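# Lift the weighted bar off its rack and hold it

## Task

Take hold of the weighted bar and raise the whole bar to at least three finger-widths above the height it rested at on its rack, then keep it motionless in the air without letting go. At the end it must touch nothing but the hand(s), and no motor of either hand may still show moving in hand_stopped_by.

## Robot and tools

Robot: a humanoid upper body on a stand past the table's -x edge, facing roughly +x, with two 7-joint arms. left_arm (on the +y side) ends in a left hand; right_arm (on the -y side) ends in a right hand. Each hand has six motors: little, ring, middle, index, thumb_bend, thumb_turn.

World frame (used in results): origin at table-top height roughly under the pelvis; z=0 is the table top, +z up, +x across the table away from the robot. The table's near edge is at x = 0.18 m. Shoulders sit about 0.28 m above the pelvis, 0.06 m toward +x, at y = +0.10 (left) and -0.10 (right). A hand point reaches at most 0.62 m from its shoulder. Reported hand positions can be somewhat off, worse at long reach.

Hand point frame: a point 0.05 m in front of the palm where index pad meets thumb tip in a pinch. +z runs along the straightened fingers, +y out of the palm, +x across the palm. On the right hand +x points away from the thumb; on the left hand +x points toward the thumb. Straight fingers extend 0.06 to 0.07 m past the point. A wrist bracket on the little-finger side protrudes 0.03 m beyond the point in +y and 0.11 m across the palm; it can collide.

Row layout (used by execute_actions and move): 28 numbers, each in [-1, 1], always all 28 even if one arm is idle. Order: left dx, dy, dz, rx, ry, rz, then left hand little, ring, middle, index, thumb_bend, thumb_turn, force_limit, speed; then the same 14 for the right arm and hand. dx..rz are an offset (not a pose) from the hand point's measured pose at the start of the action, expressed in that hand point's own axes; 1.0 equals 0.6 m or 180 degrees; rx, ry, rz form a single rotation vector. Every row of an action is measured from that same start pose, not from the previous row. Finger values are absolute targets: +1 open/straight, -1 fully curled. thumb_turn +1 is beside the palm, -1 is across the front of the palm. A pinch is roughly index -0.22, thumb_bend -0.75, thumb_turn -0.57. force_limit maps -1..+1 to about 0..10 N fingertip force (0..15 N for the two thumb motors) and only stops closing motion. speed maps -1..+1 from nearly stopped to full (full travel in 0.6 s). Hand numbers never mean 'unchanged': to keep a hand as is, resend the eight numbers last executed for it, or before any, its hand_measured six values plus hand_force_limit and hand_speed.

Tools:
- execute_actions(actions): a list of actions; each action is a list of 1 to 15 rows, each row lasting one 1/30 s step; a short action repeats its final row to fill 15 steps (0.5 s). An empty list just returns the state and images. Per step, the commanded pose is clipped to within 70 mm and 16 degrees of the measured pose, so large offsets need several actions.
- move(target, speed, blocking): target is one 28-number row as above; its offsets are from the pose in the latest result that shows one. Each hand point follows a straight line to its target; both arms finish together, in 0.5 to 10 s. speed is m/s, 0.002 to 0.5 (default 0.25); rotation limited to twice that in rad/s. Hand numbers are sent at the start. Paths do not avoid obstacles or the other arm, and may overshoot speed near full arm extension. blocking=false returns after 0.5 s while motion continues; then only wait or stop are accepted until a result shows the move ended.
- wait(seconds): 0 to 10 s, each arm holds its last command; returns early if a running move ends.
- stop(): brakes a running move; needs room to brake.
- zoom_image(camera, region): region [x0, y0, x1, y1] in pixels, at most 504x504, from cam_head, cam_high, cam_left_wrist or cam_right_wrist (all 896x504).
- show_instructions(): shows the scene's reference images.
- finished_scene(scene): ends the current scene (pass its number); irreversible; the result reports success.

Results: each arm's end_effector_position (m) and end_effector_quat_wxyz in the world frame; 'Hand target' lines give what the controller is now driving toward; hand_measured, hand_stopped_by (moving, target, force, stalled, fault), hand_load_n (positive when pushed open), hand_force_limit, hand_speed, in motor order. A lost grip shows as loads near 0. A move adds a 'move:' line with its ending (done, off_target, moving, held, fault), any limits (paced = pose clipped; held = some steps blocked) and distance to target. 'pose unreachable' means the clearance check altered that arm's command. HELD marks step readings where an arm's row was held back. Camera calibration (K, distortion, world-to-camera transform) is given; results list cameras whose numbers changed.

Gripping: turn the thumb fully across the palm before reaching the bar; the whole hand then wraps objects 0.035 to 0.08 m thick, centred on the wrist side of the hand point. A motor starts only when its target changes by at least 0.01, then runs until it arrives or its load hits force_limit, then locks (holding at least 15 N). If blocked it reads moving until its nominal travel time elapses, then stalled; wait for that before finishing. Close slowly (speed -0.9 or lower) for a gentle grip. To squeeze harder, raise force_limit and send a target further closed than hand_measured.

Avoid: knocking anything off the table; the arms hitting or pressing on each other (any part, including fingers and brackets); contact torque reaching joint limits (22.2 N m, wrist pitch/yaw 4.45 N m, load included), which freezes that arm for 10 s; prolonged heavy holding that overheats motors (warning from 90 C, arm drops at 120 C); fast impacts, drops and slips. Each action is 0.5 s; the robot holds its last command while you compose replies.

Each tool is called after "Emit:" by a JSON object that holds its "method" and its "body", one argument or row to a line.

Reference images:

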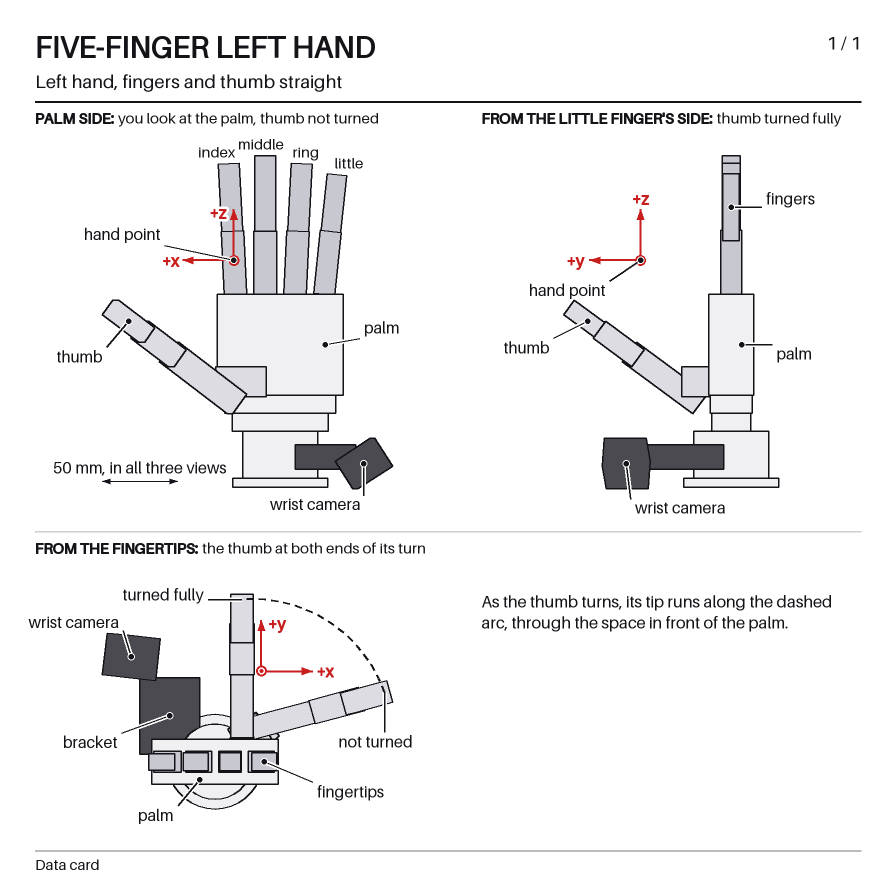

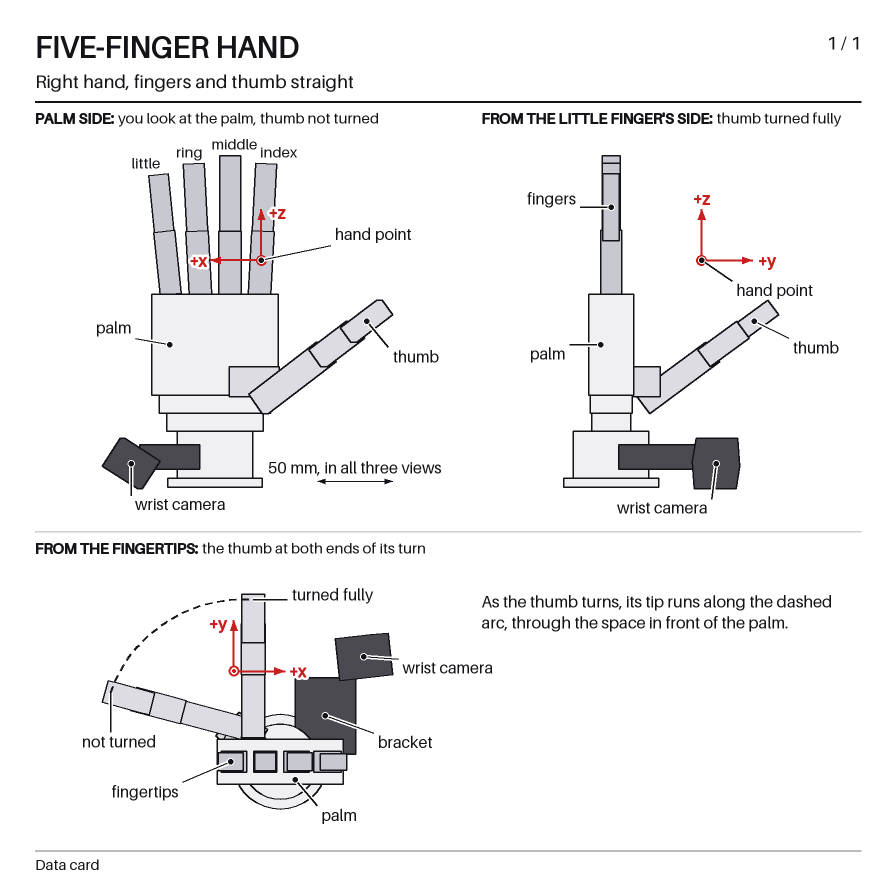

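## Session

Emit:
{"method": "execute_actions", "body": {
  "actions": []
}}

Scene clock: 0.00 s.
left_arm: end_effector_position=(+0.0961, +0.1173, +0.4214) hand_measured=(+1.000, +1.000, +1.000, +1.000, +1.000, +1.000) hand_load_n=(+0.0, +0.0, +0.0, +0.0, +0.0, +0.0) hand_stopped_by=(target, target, target, target, target, target) hand_force_limit=0.00 hand_speed=-0.80 end_effector_quat_wxyz=(+0.013, -0.014, -0.199, +0.980) | right_arm: end_effector_position=(+0.2088, -0.1176, +0.4217) hand_measured=(+1.000, +1.000, +1.000, +1.000, +1.000, +1.000) hand_load_n=(+0.0, +0.0, +0.0, +0.0, +0.0, +0.0) hand_stopped_by=(target, target, target, target, target, target) hand_force_limit=0.00 hand_speed=-0.80 end_effector_quat_wxyz=(+0.974, -0.154, +0.161, +0.048)
Joint positions: left_arm=[ 0.002  0.443  0.377 -0.673 -0.619 -1.047 -0.465] | right_arm=[-0.155 -0.447 -0.235 -0.381  0.563 -0.853  0.358]
Joint velocities: left_arm=[ 0.003  0.    -0.017  0.    -0.015  0.     0.   ] | right_arm=[ 0.    -0.006 -0.002  0.003  0.003  0.     0.   ]
Motor temperatures (°C, as the motors report them): left_arm=[43 38 46 40 40 32 31] | right_arm=[46 42 47 40 41 30 32]
Hand target (left_arm): +0.096, +0.117, +0.421; +0.013, -0.014, -0.199, +0.980
Hand target (right_arm): +0.209, -0.118, +0.422; +0.974, -0.154, +0.161, +0.048

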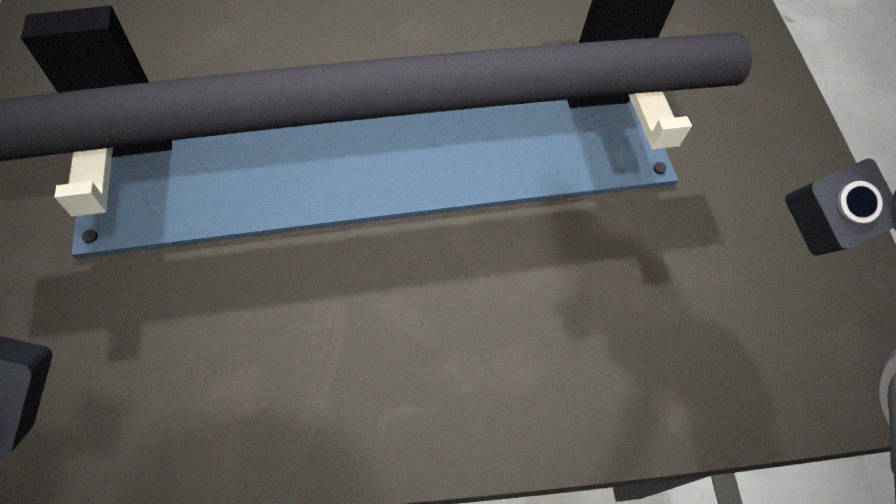

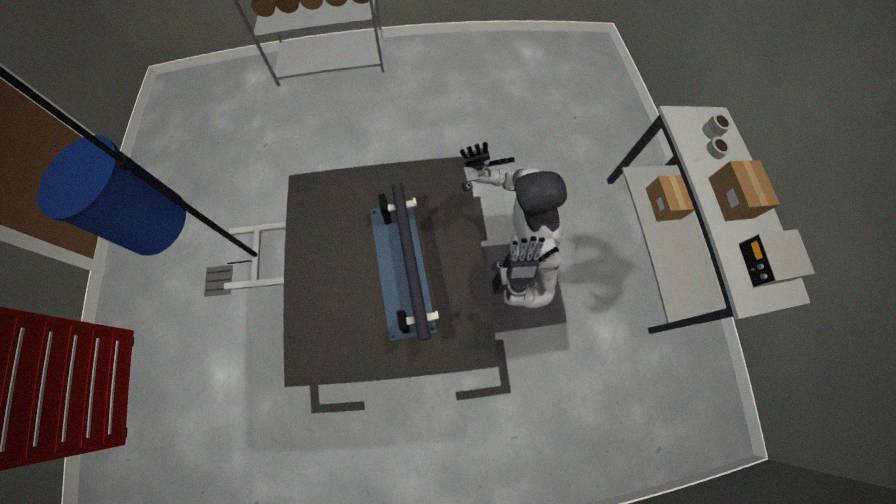

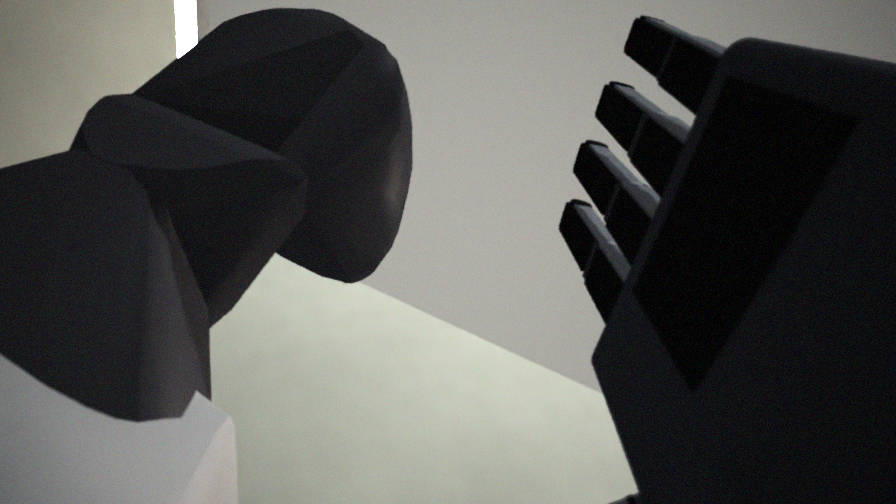

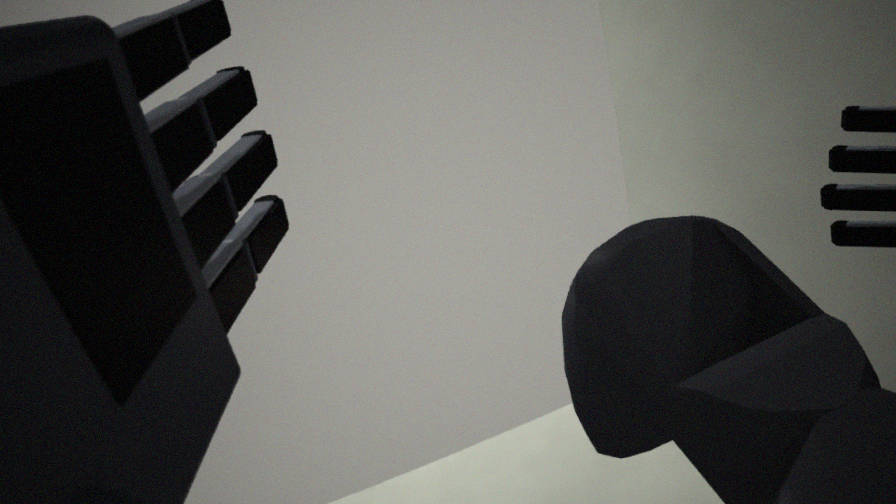

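Emit:
{"method": "zoom_image", "body": {
  "camera": "cam_high",
  "region": [300, 140, 620, 380]
}}

Emit:
{"method": "zoom_image", "body": {
  "camera": "cam_head",
  "region": [0, 0, 448, 270]
}}

Emit:
{"method": "zoom_image", "body": {
  "camera": "cam_head",
  "region": [448, 0, 896, 270]
}}

Region (300, 140, 620, 380) of cam_high's 896x504 image, scaled by 1.575, with more detail than that image has; it fills the top 378 rows of this view, and the rest is white.

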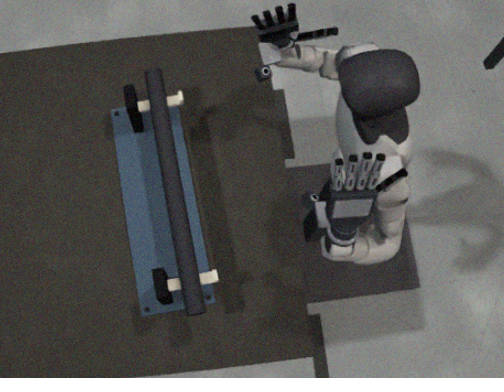

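Region (0, 0, 448, 270) of cam_head's 896x504 image, scaled by 1.125, with more detail than that image has; it fills the top 304 rows of this view, and the rest is white.

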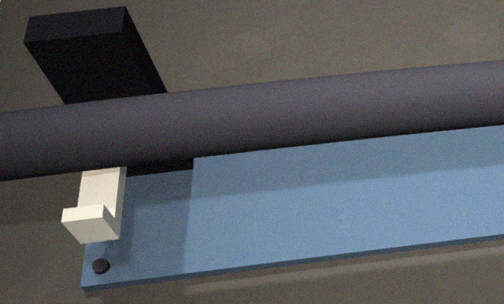

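Region (448, 0, 896, 270) of cam_head's 896x504 image, scaled by 1.125, with more detail than that image has; it fills the top 304 rows of this view, and the rest is white.

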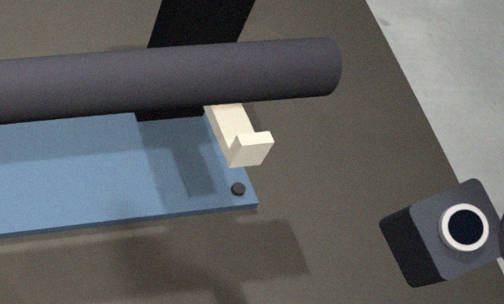

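Emit:
{"method": "move", "body": {
  "target": [-0.471,0.150,-0.348,-0.471,-0.616,0.086,1,1,1,1,1,-1,0.5,0.5,0.425,0.1325,-0.214,-0.451,0.508,-0.198,1,1,1,1,1,-1,0.5,0.5],
  "speed": 0.2
}}

Scene clock: 61.60 s.
left_arm: end_effector_position=(+0.3735, +0.0856, +0.1916) hand_measured=(+1.000, +1.000, +1.000, +1.000, +1.000, -1.000) hand_load_n=(+0.0, +0.0, +0.0, +0.0, +0.0, +0.0) hand_stopped_by=(target, target, target, target, target, target) hand_force_limit=0.50 hand_speed=0.50 end_effector_quat_wxyz=(-0.217, +0.678, -0.666, +0.225) | right_arm: end_effector_position=(+0.4082, -0.0820, +0.2217) hand_measured=(+1.000, +1.000, +1.000, +1.000, +1.000, -1.000) hand_load_n=(+0.0, +0.0, +0.0, +0.0, +0.0, +0.0) hand_stopped_by=(target, target, target, target, target, target) hand_force_limit=0.50 hand_speed=0.50 end_effector_quat_wxyz=(-0.278, +0.666, -0.637, +0.272)
Joint positions: left_arm=[-1.582  0.914 -1.068 -0.232  0.395  1.181 -1.394] | right_arm=[-1.563 -0.955  0.977 -0.167 -0.315  1.014  1.198]
Joint velocities: left_arm=[-0.003 -0.002  0.003 -0.008  0.015  0.    -0.013] | right_arm=[ 0.008 -0.008  0.005  0.023  0.008  0.     0.   ]
Motor temperatures (°C, as the motors report them): left_arm=[45 40 47 41 40 33 32] | right_arm=[49 44 48 41 41 31 33]
Hand target (left_arm): +0.374, +0.085, +0.193; -0.218, +0.677, -0.666, +0.226
Hand target (right_arm): +0.409, -0.081, +0.223; -0.279, +0.666, -0.636, +0.273
Off the commanded pose (left_arm): 0.025 m, 6 deg.
Off the commanded pose (right_arm): 0.026 m, 7 deg.
joint sent to its limit (left arm) — the command would take joint 1 (shoulder pitch) past its lower limit, so that joint was sent only as far as its limit.
joint sent to its limit (right arm) — the command would take joint 1 (shoulder pitch) past its lower limit, so that joint was sent only as far as its limit.
move: off_target (left_arm, right_arm); limits=paced
camera_calibration (this result's frames):
cam_left_wrist: T_world_to_cam=[[0.796735, 0.188147, 0.574294, -0.425446], [-0.167166, -0.844607, 0.50862, 0.0432963], [0.580749, -0.501237, -0.641477, 0.0825563], [0, 0, 0, 1]] pos_world=[0.298261, 0.157995, 0.275268]
cam_right_wrist: T_world_to_cam=[[-0.71495, 0.0436761, -0.69781, 0.446182], [-0.341281, 0.849272, 0.402821, 0.125715], [0.610224, 0.526146, -0.592281, 0.0536181], [0, 0, 0, 1]] pos_world=[0.329183, -0.154465, 0.292466]

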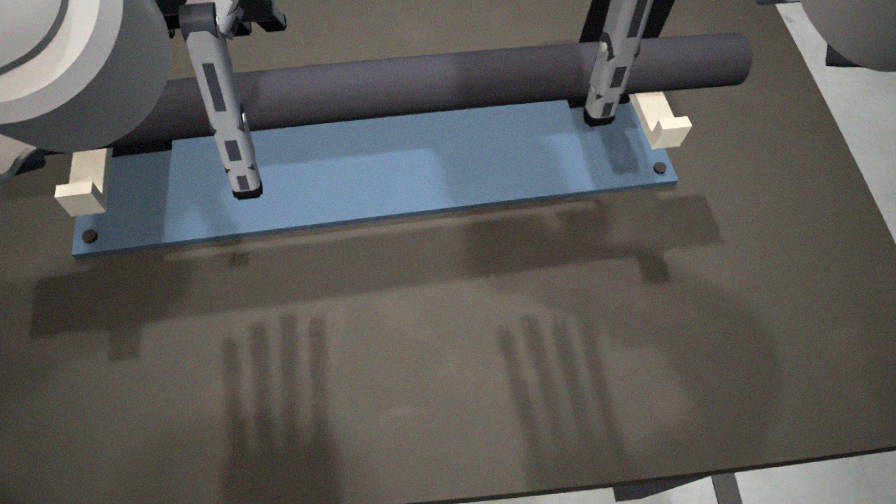

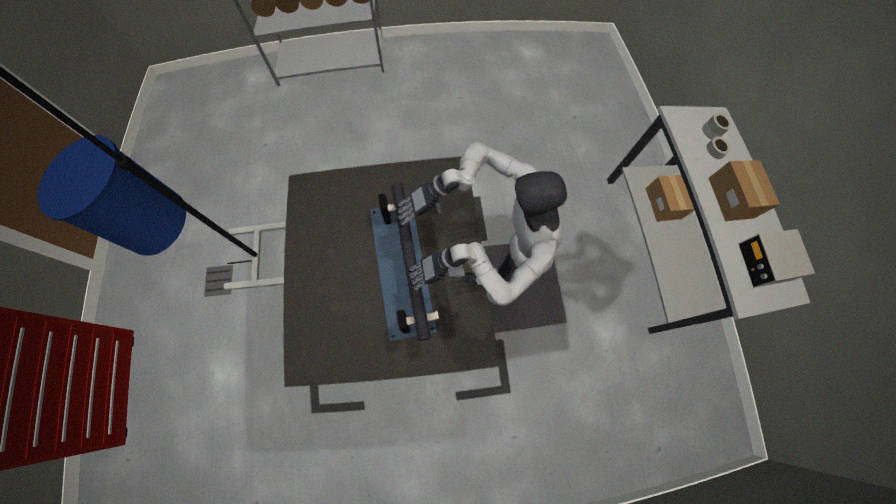

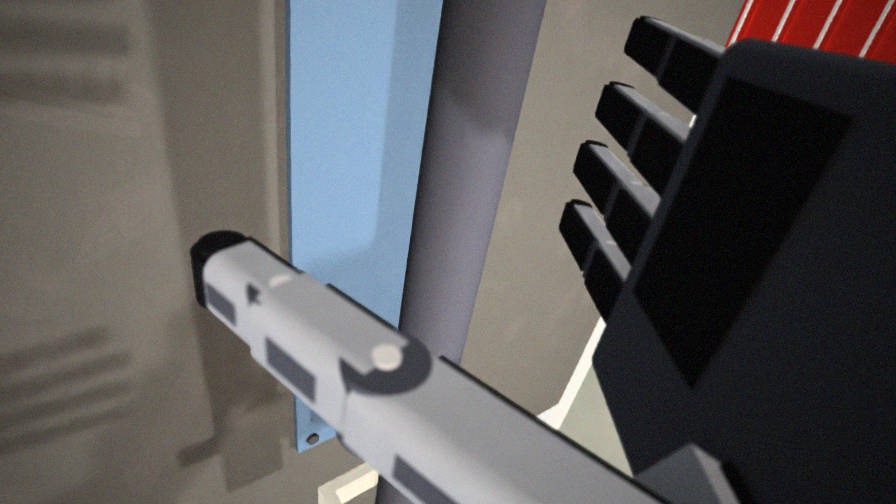

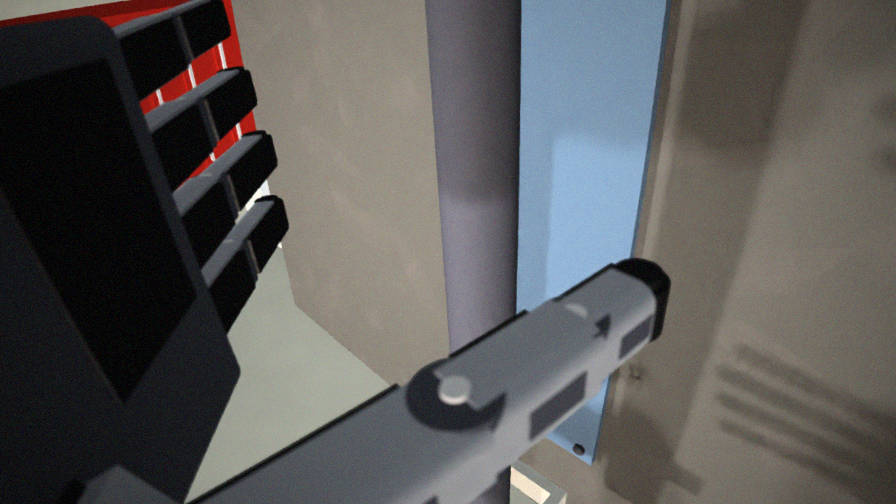

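Emit:
{"method": "zoom_image", "body": {
  "camera": "cam_left_wrist",
  "region": [300, 0, 700, 400]
}}

Emit:
{"method": "zoom_image", "body": {
  "camera": "cam_right_wrist",
  "region": [250, 0, 650, 400]
}}

Region (300, 0, 700, 400) of cam_left_wrist's 896x504 image, scaled by 1.260, with more detail than that image has.

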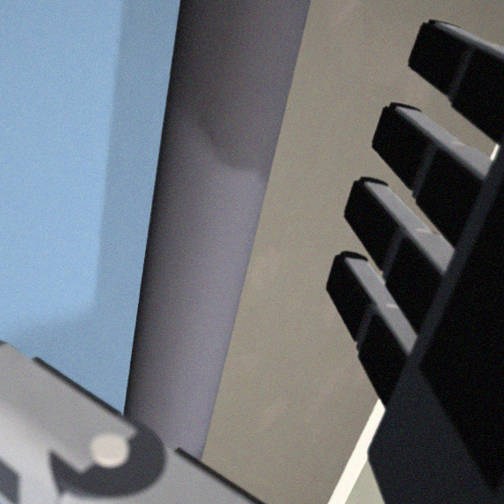

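Region (250, 0, 650, 400) of cam_right_wrist's 896x504 image, scaled by 1.260, with more detail than that image has.

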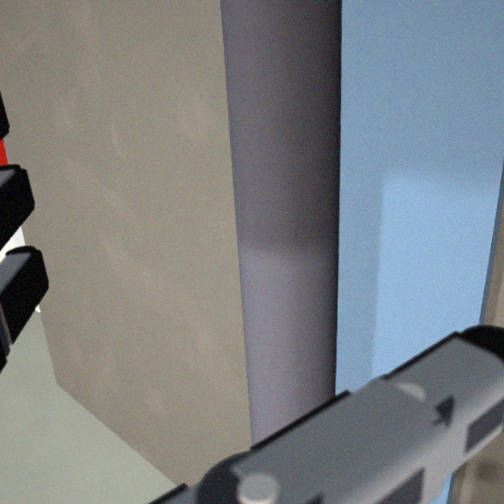

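Emit:
{"method": "move", "body": {
  "target": [-0.042,0.018,0.126,0,0,0,1,1,1,1,1,-1,0.5,0.5,-0.020,0.064,0.150,-0.03,0,0,1,1,1,1,1,-1,0.5,0.5],
  "speed": 0.1
}}

Scene clock: 109.03 s.
left_arm: end_effector_position=(+0.4105, +0.1114, +0.1252) hand_measured=(+1.000, +1.000, +1.000, +1.000, +1.000, -1.000) hand_load_n=(+0.0, +0.0, +0.0, +0.0, +0.0, +0.0) hand_stopped_by=(target, target, target, target, target, target) hand_force_limit=0.50 hand_speed=0.50 end_effector_quat_wxyz=(-0.215, +0.681, -0.662, +0.228) | right_arm: end_effector_position=(+0.4388, -0.0715, +0.1265) hand_measured=(+1.000, +1.000, +1.000, +1.000, +1.000, -1.000) hand_load_n=(+0.0, +0.0, +0.0, +0.0, +0.0, +0.0) hand_stopped_by=(target, target, target, target, target, target) hand_force_limit=0.50 hand_speed=0.50 end_effector_quat_wxyz=(-0.235, +0.683, -0.645, +0.249)
Joint positions: left_arm=[-1.326  0.853 -0.967  0.05   0.349  0.882 -1.096] | right_arm=[-1.423 -0.674  1.045  0.275 -0.315  0.794  0.965]
Joint velocities: left_arm=[-0.006  0.008  0.002  0.003  0.    -0.002  0.   ] | right_arm=[-0.008  0.014  0.005 -0.02   0.005 -0.004  0.   ]
Motor temperatures (°C, as the motors report them): left_arm=[63 39 50 40 40 33 32] | right_arm=[60 43 49 41 41 31 33]
Hand target (left_arm): +0.411, +0.110, +0.125; -0.213, +0.681, -0.662, +0.229
Hand target (right_arm): +0.439, -0.071, +0.127; -0.236, +0.684, -0.644, +0.249
Off the commanded pose (left_arm): 0.002 m, 1 deg.
Off the commanded pose (right_arm): 0.008 m, 2 deg.
move: off_target (right_arm)
camera_calibration (this result's frames):
cam_left_wrist: T_world_to_cam=[[0.794859, 0.200068, 0.572863, -0.421983], [-0.161008, -0.840701, 0.517009, 0.101028], [0.585044, -0.503185, -0.636026, 0.0291872], [0, 0, 0, 1]] pos_world=[0.334607, 0.184046, 0.20807]
cam_right_wrist: T_world_to_cam=[[-0.780303, 0.0192697, -0.625104, 0.418935], [-0.303126, 0.862618, 0.404976, 0.149523], [0.54703, 0.505489, -0.667262, 0.0087242], [0, 0, 0, 1]] pos_world=[0.367448, -0.141464, 0.207146]

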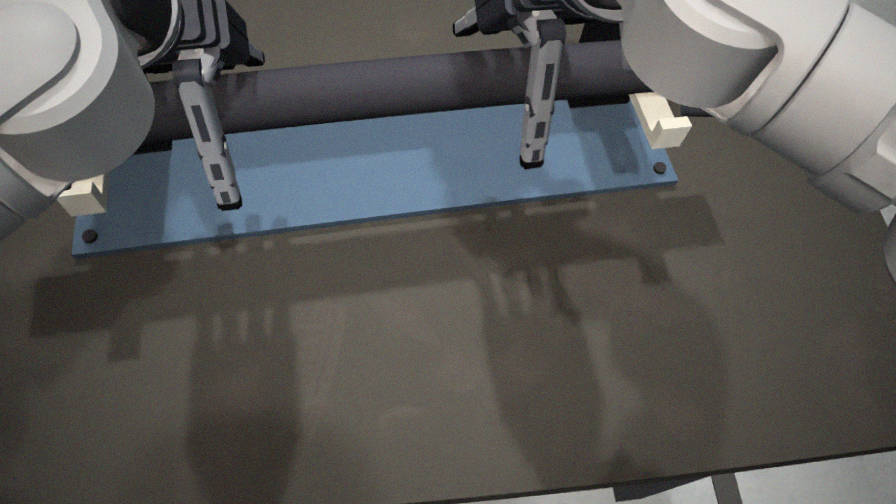

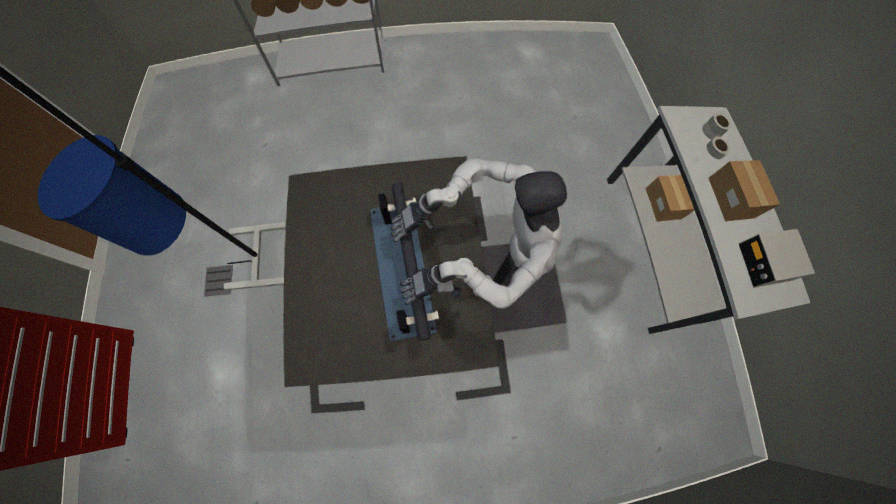

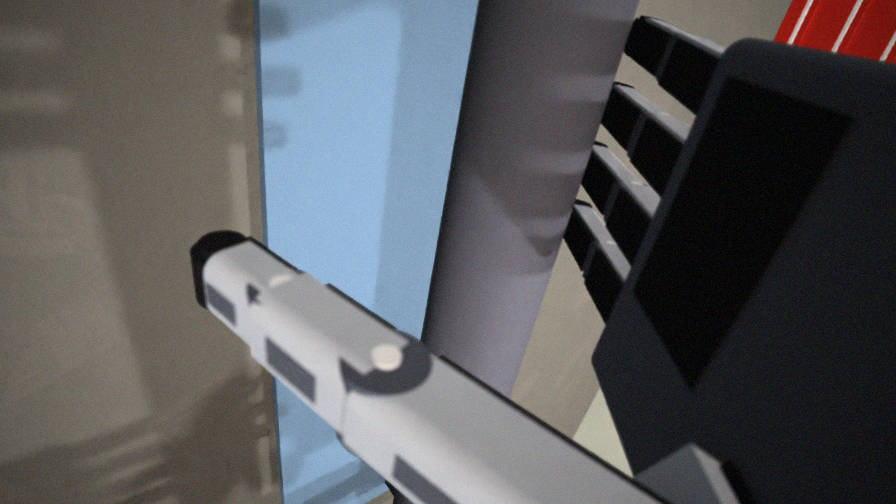

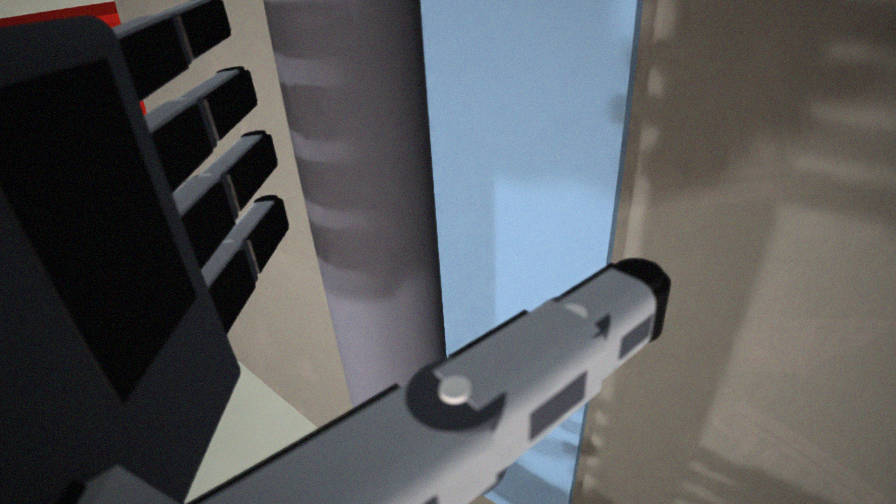

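Emit:
{"method": "move", "body": {
  "target": [0,-0.007,0.108,0,0,0,1,1,1,1,1,-1,0.5,0.5,0,-0.007,0.116,0,0,0,1,1,1,1,1,-1,0.5,0.5],
  "speed": 0.06
}}

Scene clock: 116.37 s.
left_arm: end_effector_position=(+0.4524, +0.1131, +0.0742) hand_measured=(+1.000, +1.000, +1.000, +1.000, +1.000, -1.000) hand_load_n=(+0.0, +0.0, +0.0, +0.0, +0.0, +0.0) hand_stopped_by=(target, target, target, target, target, target) hand_force_limit=0.50 hand_speed=0.50 end_effector_quat_wxyz=(-0.212, +0.684, -0.661, +0.226) | right_arm: end_effector_position=(+0.4798, -0.0736, +0.0727) hand_measured=(+1.000, +1.000, +1.000, +1.000, +1.000, -1.000) hand_load_n=(+0.0, +0.0, +0.0, +0.0, +0.0, +0.0) hand_stopped_by=(target, target, target, target, target, target) hand_force_limit=0.50 hand_speed=0.50 end_effector_quat_wxyz=(-0.222, +0.690, -0.640, +0.253)
Joint positions: left_arm=[-1.327  0.616 -0.961  0.636  0.333  0.531 -0.881] | right_arm=[-1.496 -0.307  1.039  1.195 -0.314  0.268  0.72 ]
Joint velocities: left_arm=[-0.008  0.003 -0.011  0.011 -0.006 -0.001  0.   ] | right_arm=[-0.003  0.02   0.012  0.091  0.003 -0.054  0.   ]
Motor temperatures (°C, as the motors report them): left_arm=[64 39 50 40 40 33 32] | right_arm=[62 43 49 41 41 31 33]
Hand target (left_arm): +0.453, +0.111, +0.075; -0.211, +0.683, -0.661, +0.228
Hand target (right_arm): +0.480, -0.071, +0.073; -0.225, +0.690, -0.640, +0.251
Off the commanded pose (left_arm): 0.003 m, 0 deg.
Off the commanded pose (right_arm): 0.008 m, 2 deg.
move: off_target (right_arm)
camera_calibration (this result's frames):
cam_left_wrist: T_world_to_cam=[[0.79719, 0.205065, 0.567834, -0.427707], [-0.154302, -0.840102, 0.520018, 0.132269], [0.583677, -0.502171, -0.63808, -0.0262525], [0, 0, 0, 1]] pos_world=[0.376696, 0.185644, 0.157333]
cam_right_wrist: T_world_to_cam=[[-0.787752, -0.00358652, -0.615982, 0.418555], [-0.304438, 0.871587, 0.384258, 0.188349], [0.535503, 0.490228, -0.687686, -0.0426532], [0, 0, 0, 1]] pos_world=[0.409899, -0.141752, 0.156115]

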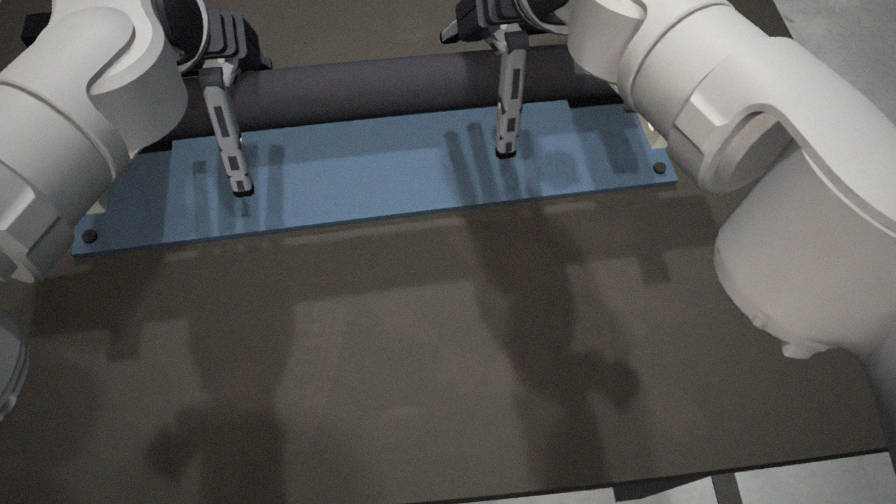

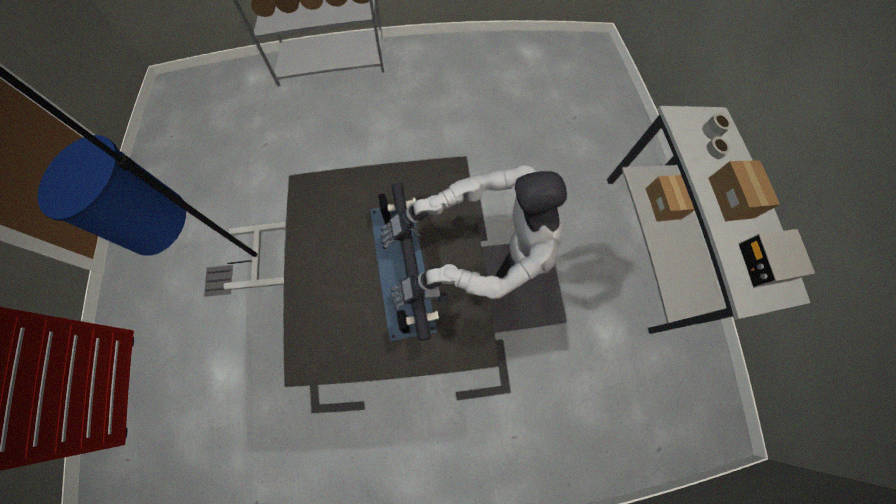

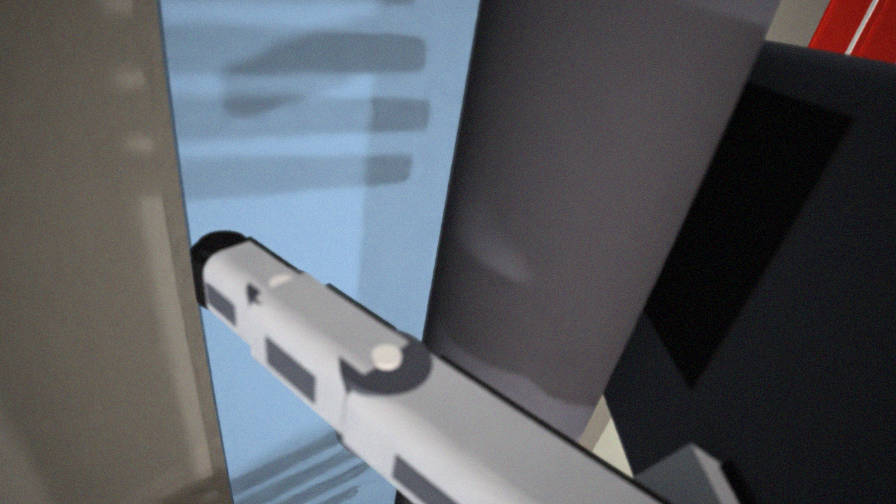

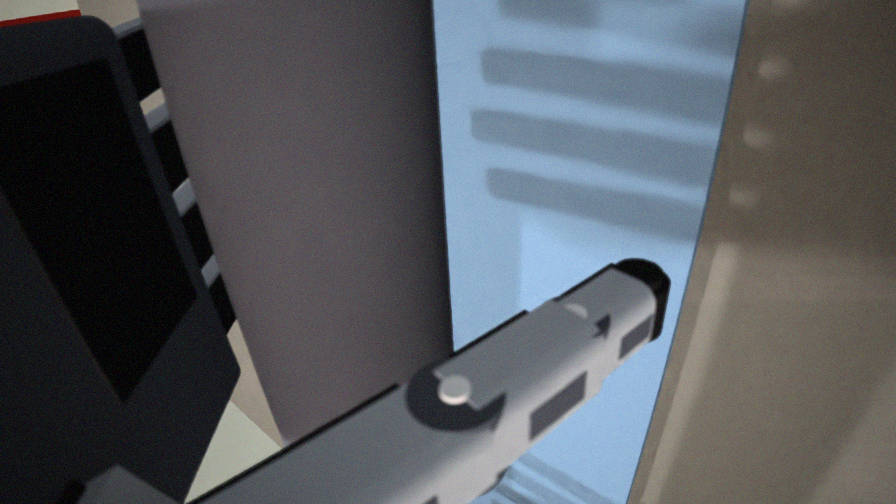

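Emit:
{"method": "move", "body": {
  "target": [0,0,0,0,0,0,-1,-1,-1,-1,-1,-1,1,0.2,0,0,0,0,0,0,-1,-1,-1,-1,-1,-1,1,0.2],
  "speed": 0.05
}}

Scene clock: 119.10 s.
left_arm: end_effector_position=(+0.4512, +0.1131, +0.0723) hand_measured=(-0.542, -0.522, -0.536, -0.536, -0.026, -1.000) hand_load_n=(+11.0, +5.5, +11.0, +10.5, +14.5, +1.5) hand_stopped_by=(force, force, force, force, force, target) hand_force_limit=1.00 hand_speed=0.20 end_effector_quat_wxyz=(-0.210, +0.682, -0.663, +0.225) | right_arm: end_effector_position=(+0.4740, -0.0732, +0.0652) hand_measured=(-0.492, -0.480, -0.456, -0.454, +0.088, -1.000) hand_load_n=(+9.0, +8.5, +0.0, +2.0, +7.0, +2.0) hand_stopped_by=(force, force, force, force, force, target) hand_force_limit=1.00 hand_speed=0.20 end_effector_quat_wxyz=(-0.216, +0.695, -0.641, +0.244)
Joint positions: left_arm=[-1.322  0.617 -0.961  0.636  0.332  0.523 -0.88 ] | right_arm=[-1.48  -0.304  1.04   1.196 -0.313  0.258  0.727]
Joint velocities: left_arm=[ 0.005 -0.014 -0.006  0.008 -0.009  0.     0.   ] | right_arm=[ 0.    -0.005 -0.009 -0.006 -0.002  0.     0.   ]
Motor temperatures (°C, as the motors report them): left_arm=[66 39 50 40 40 33 32] | right_arm=[63 43 49 41 41 31 33]
Hand target (left_arm): +0.452, +0.113, +0.074; -0.212, +0.684, -0.661, +0.226
Hand target (right_arm): +0.480, -0.074, +0.073; -0.222, +0.690, -0.640, +0.253
Off the commanded pose (left_arm): 0.002 m, 0 deg.
Off the commanded pose (right_arm): 0.010 m, 1 deg.
move: off_target (right_arm)
camera_calibration (this result's frames):
cam_left_wrist: T_world_to_cam=[[0.800535, 0.200303, 0.56482, -0.426343], [-0.157301, -0.839211, 0.520558, 0.134246], [0.578273, -0.505572, -0.64031, -0.0238243], [0, 0, 0, 1]] pos_world=[0.376196, 0.186014, 0.155669]
cam_right_wrist: T_world_to_cam=[[-0.802072, -0.00783421, -0.597176, 0.414558], [-0.301193, 0.868749, 0.393138, 0.186772], [0.515716, 0.495191, -0.699159, -0.0344281], [0, 0, 0, 1]] pos_world=[0.406515, -0.141962, 0.150066]

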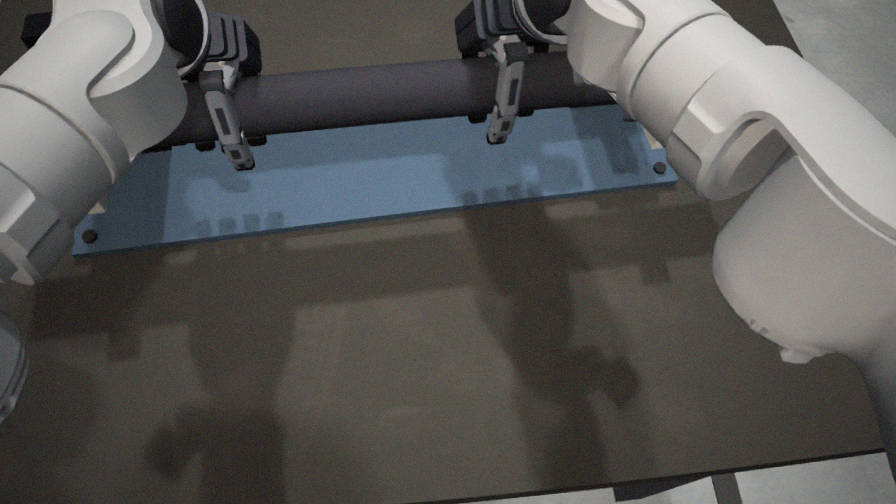

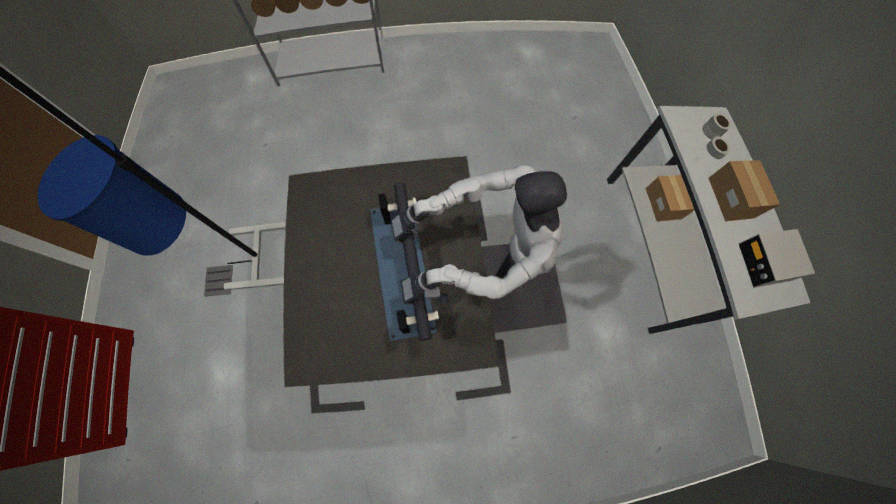

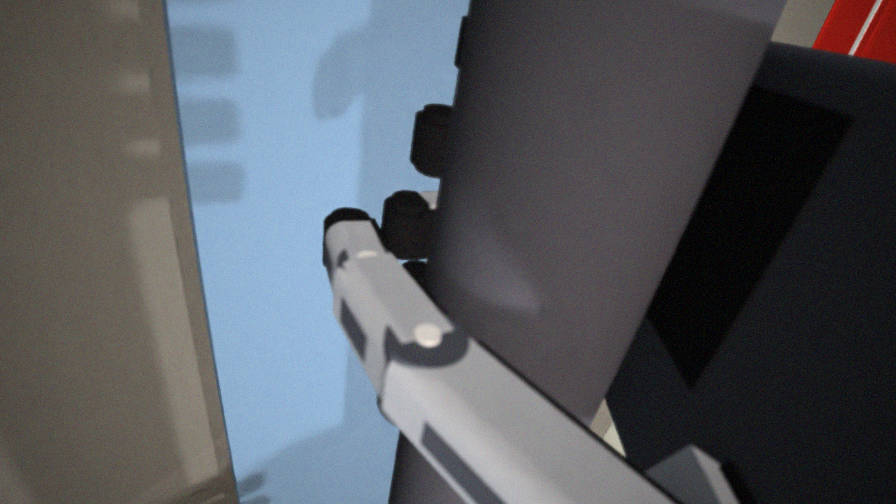

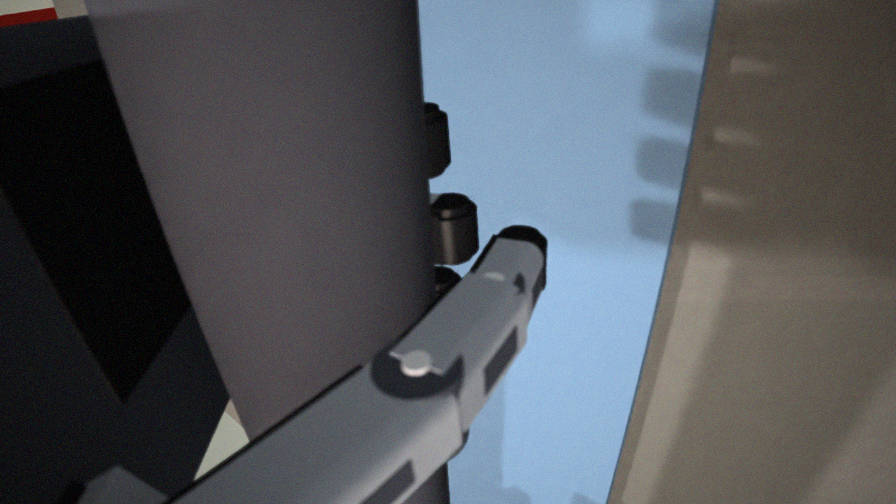

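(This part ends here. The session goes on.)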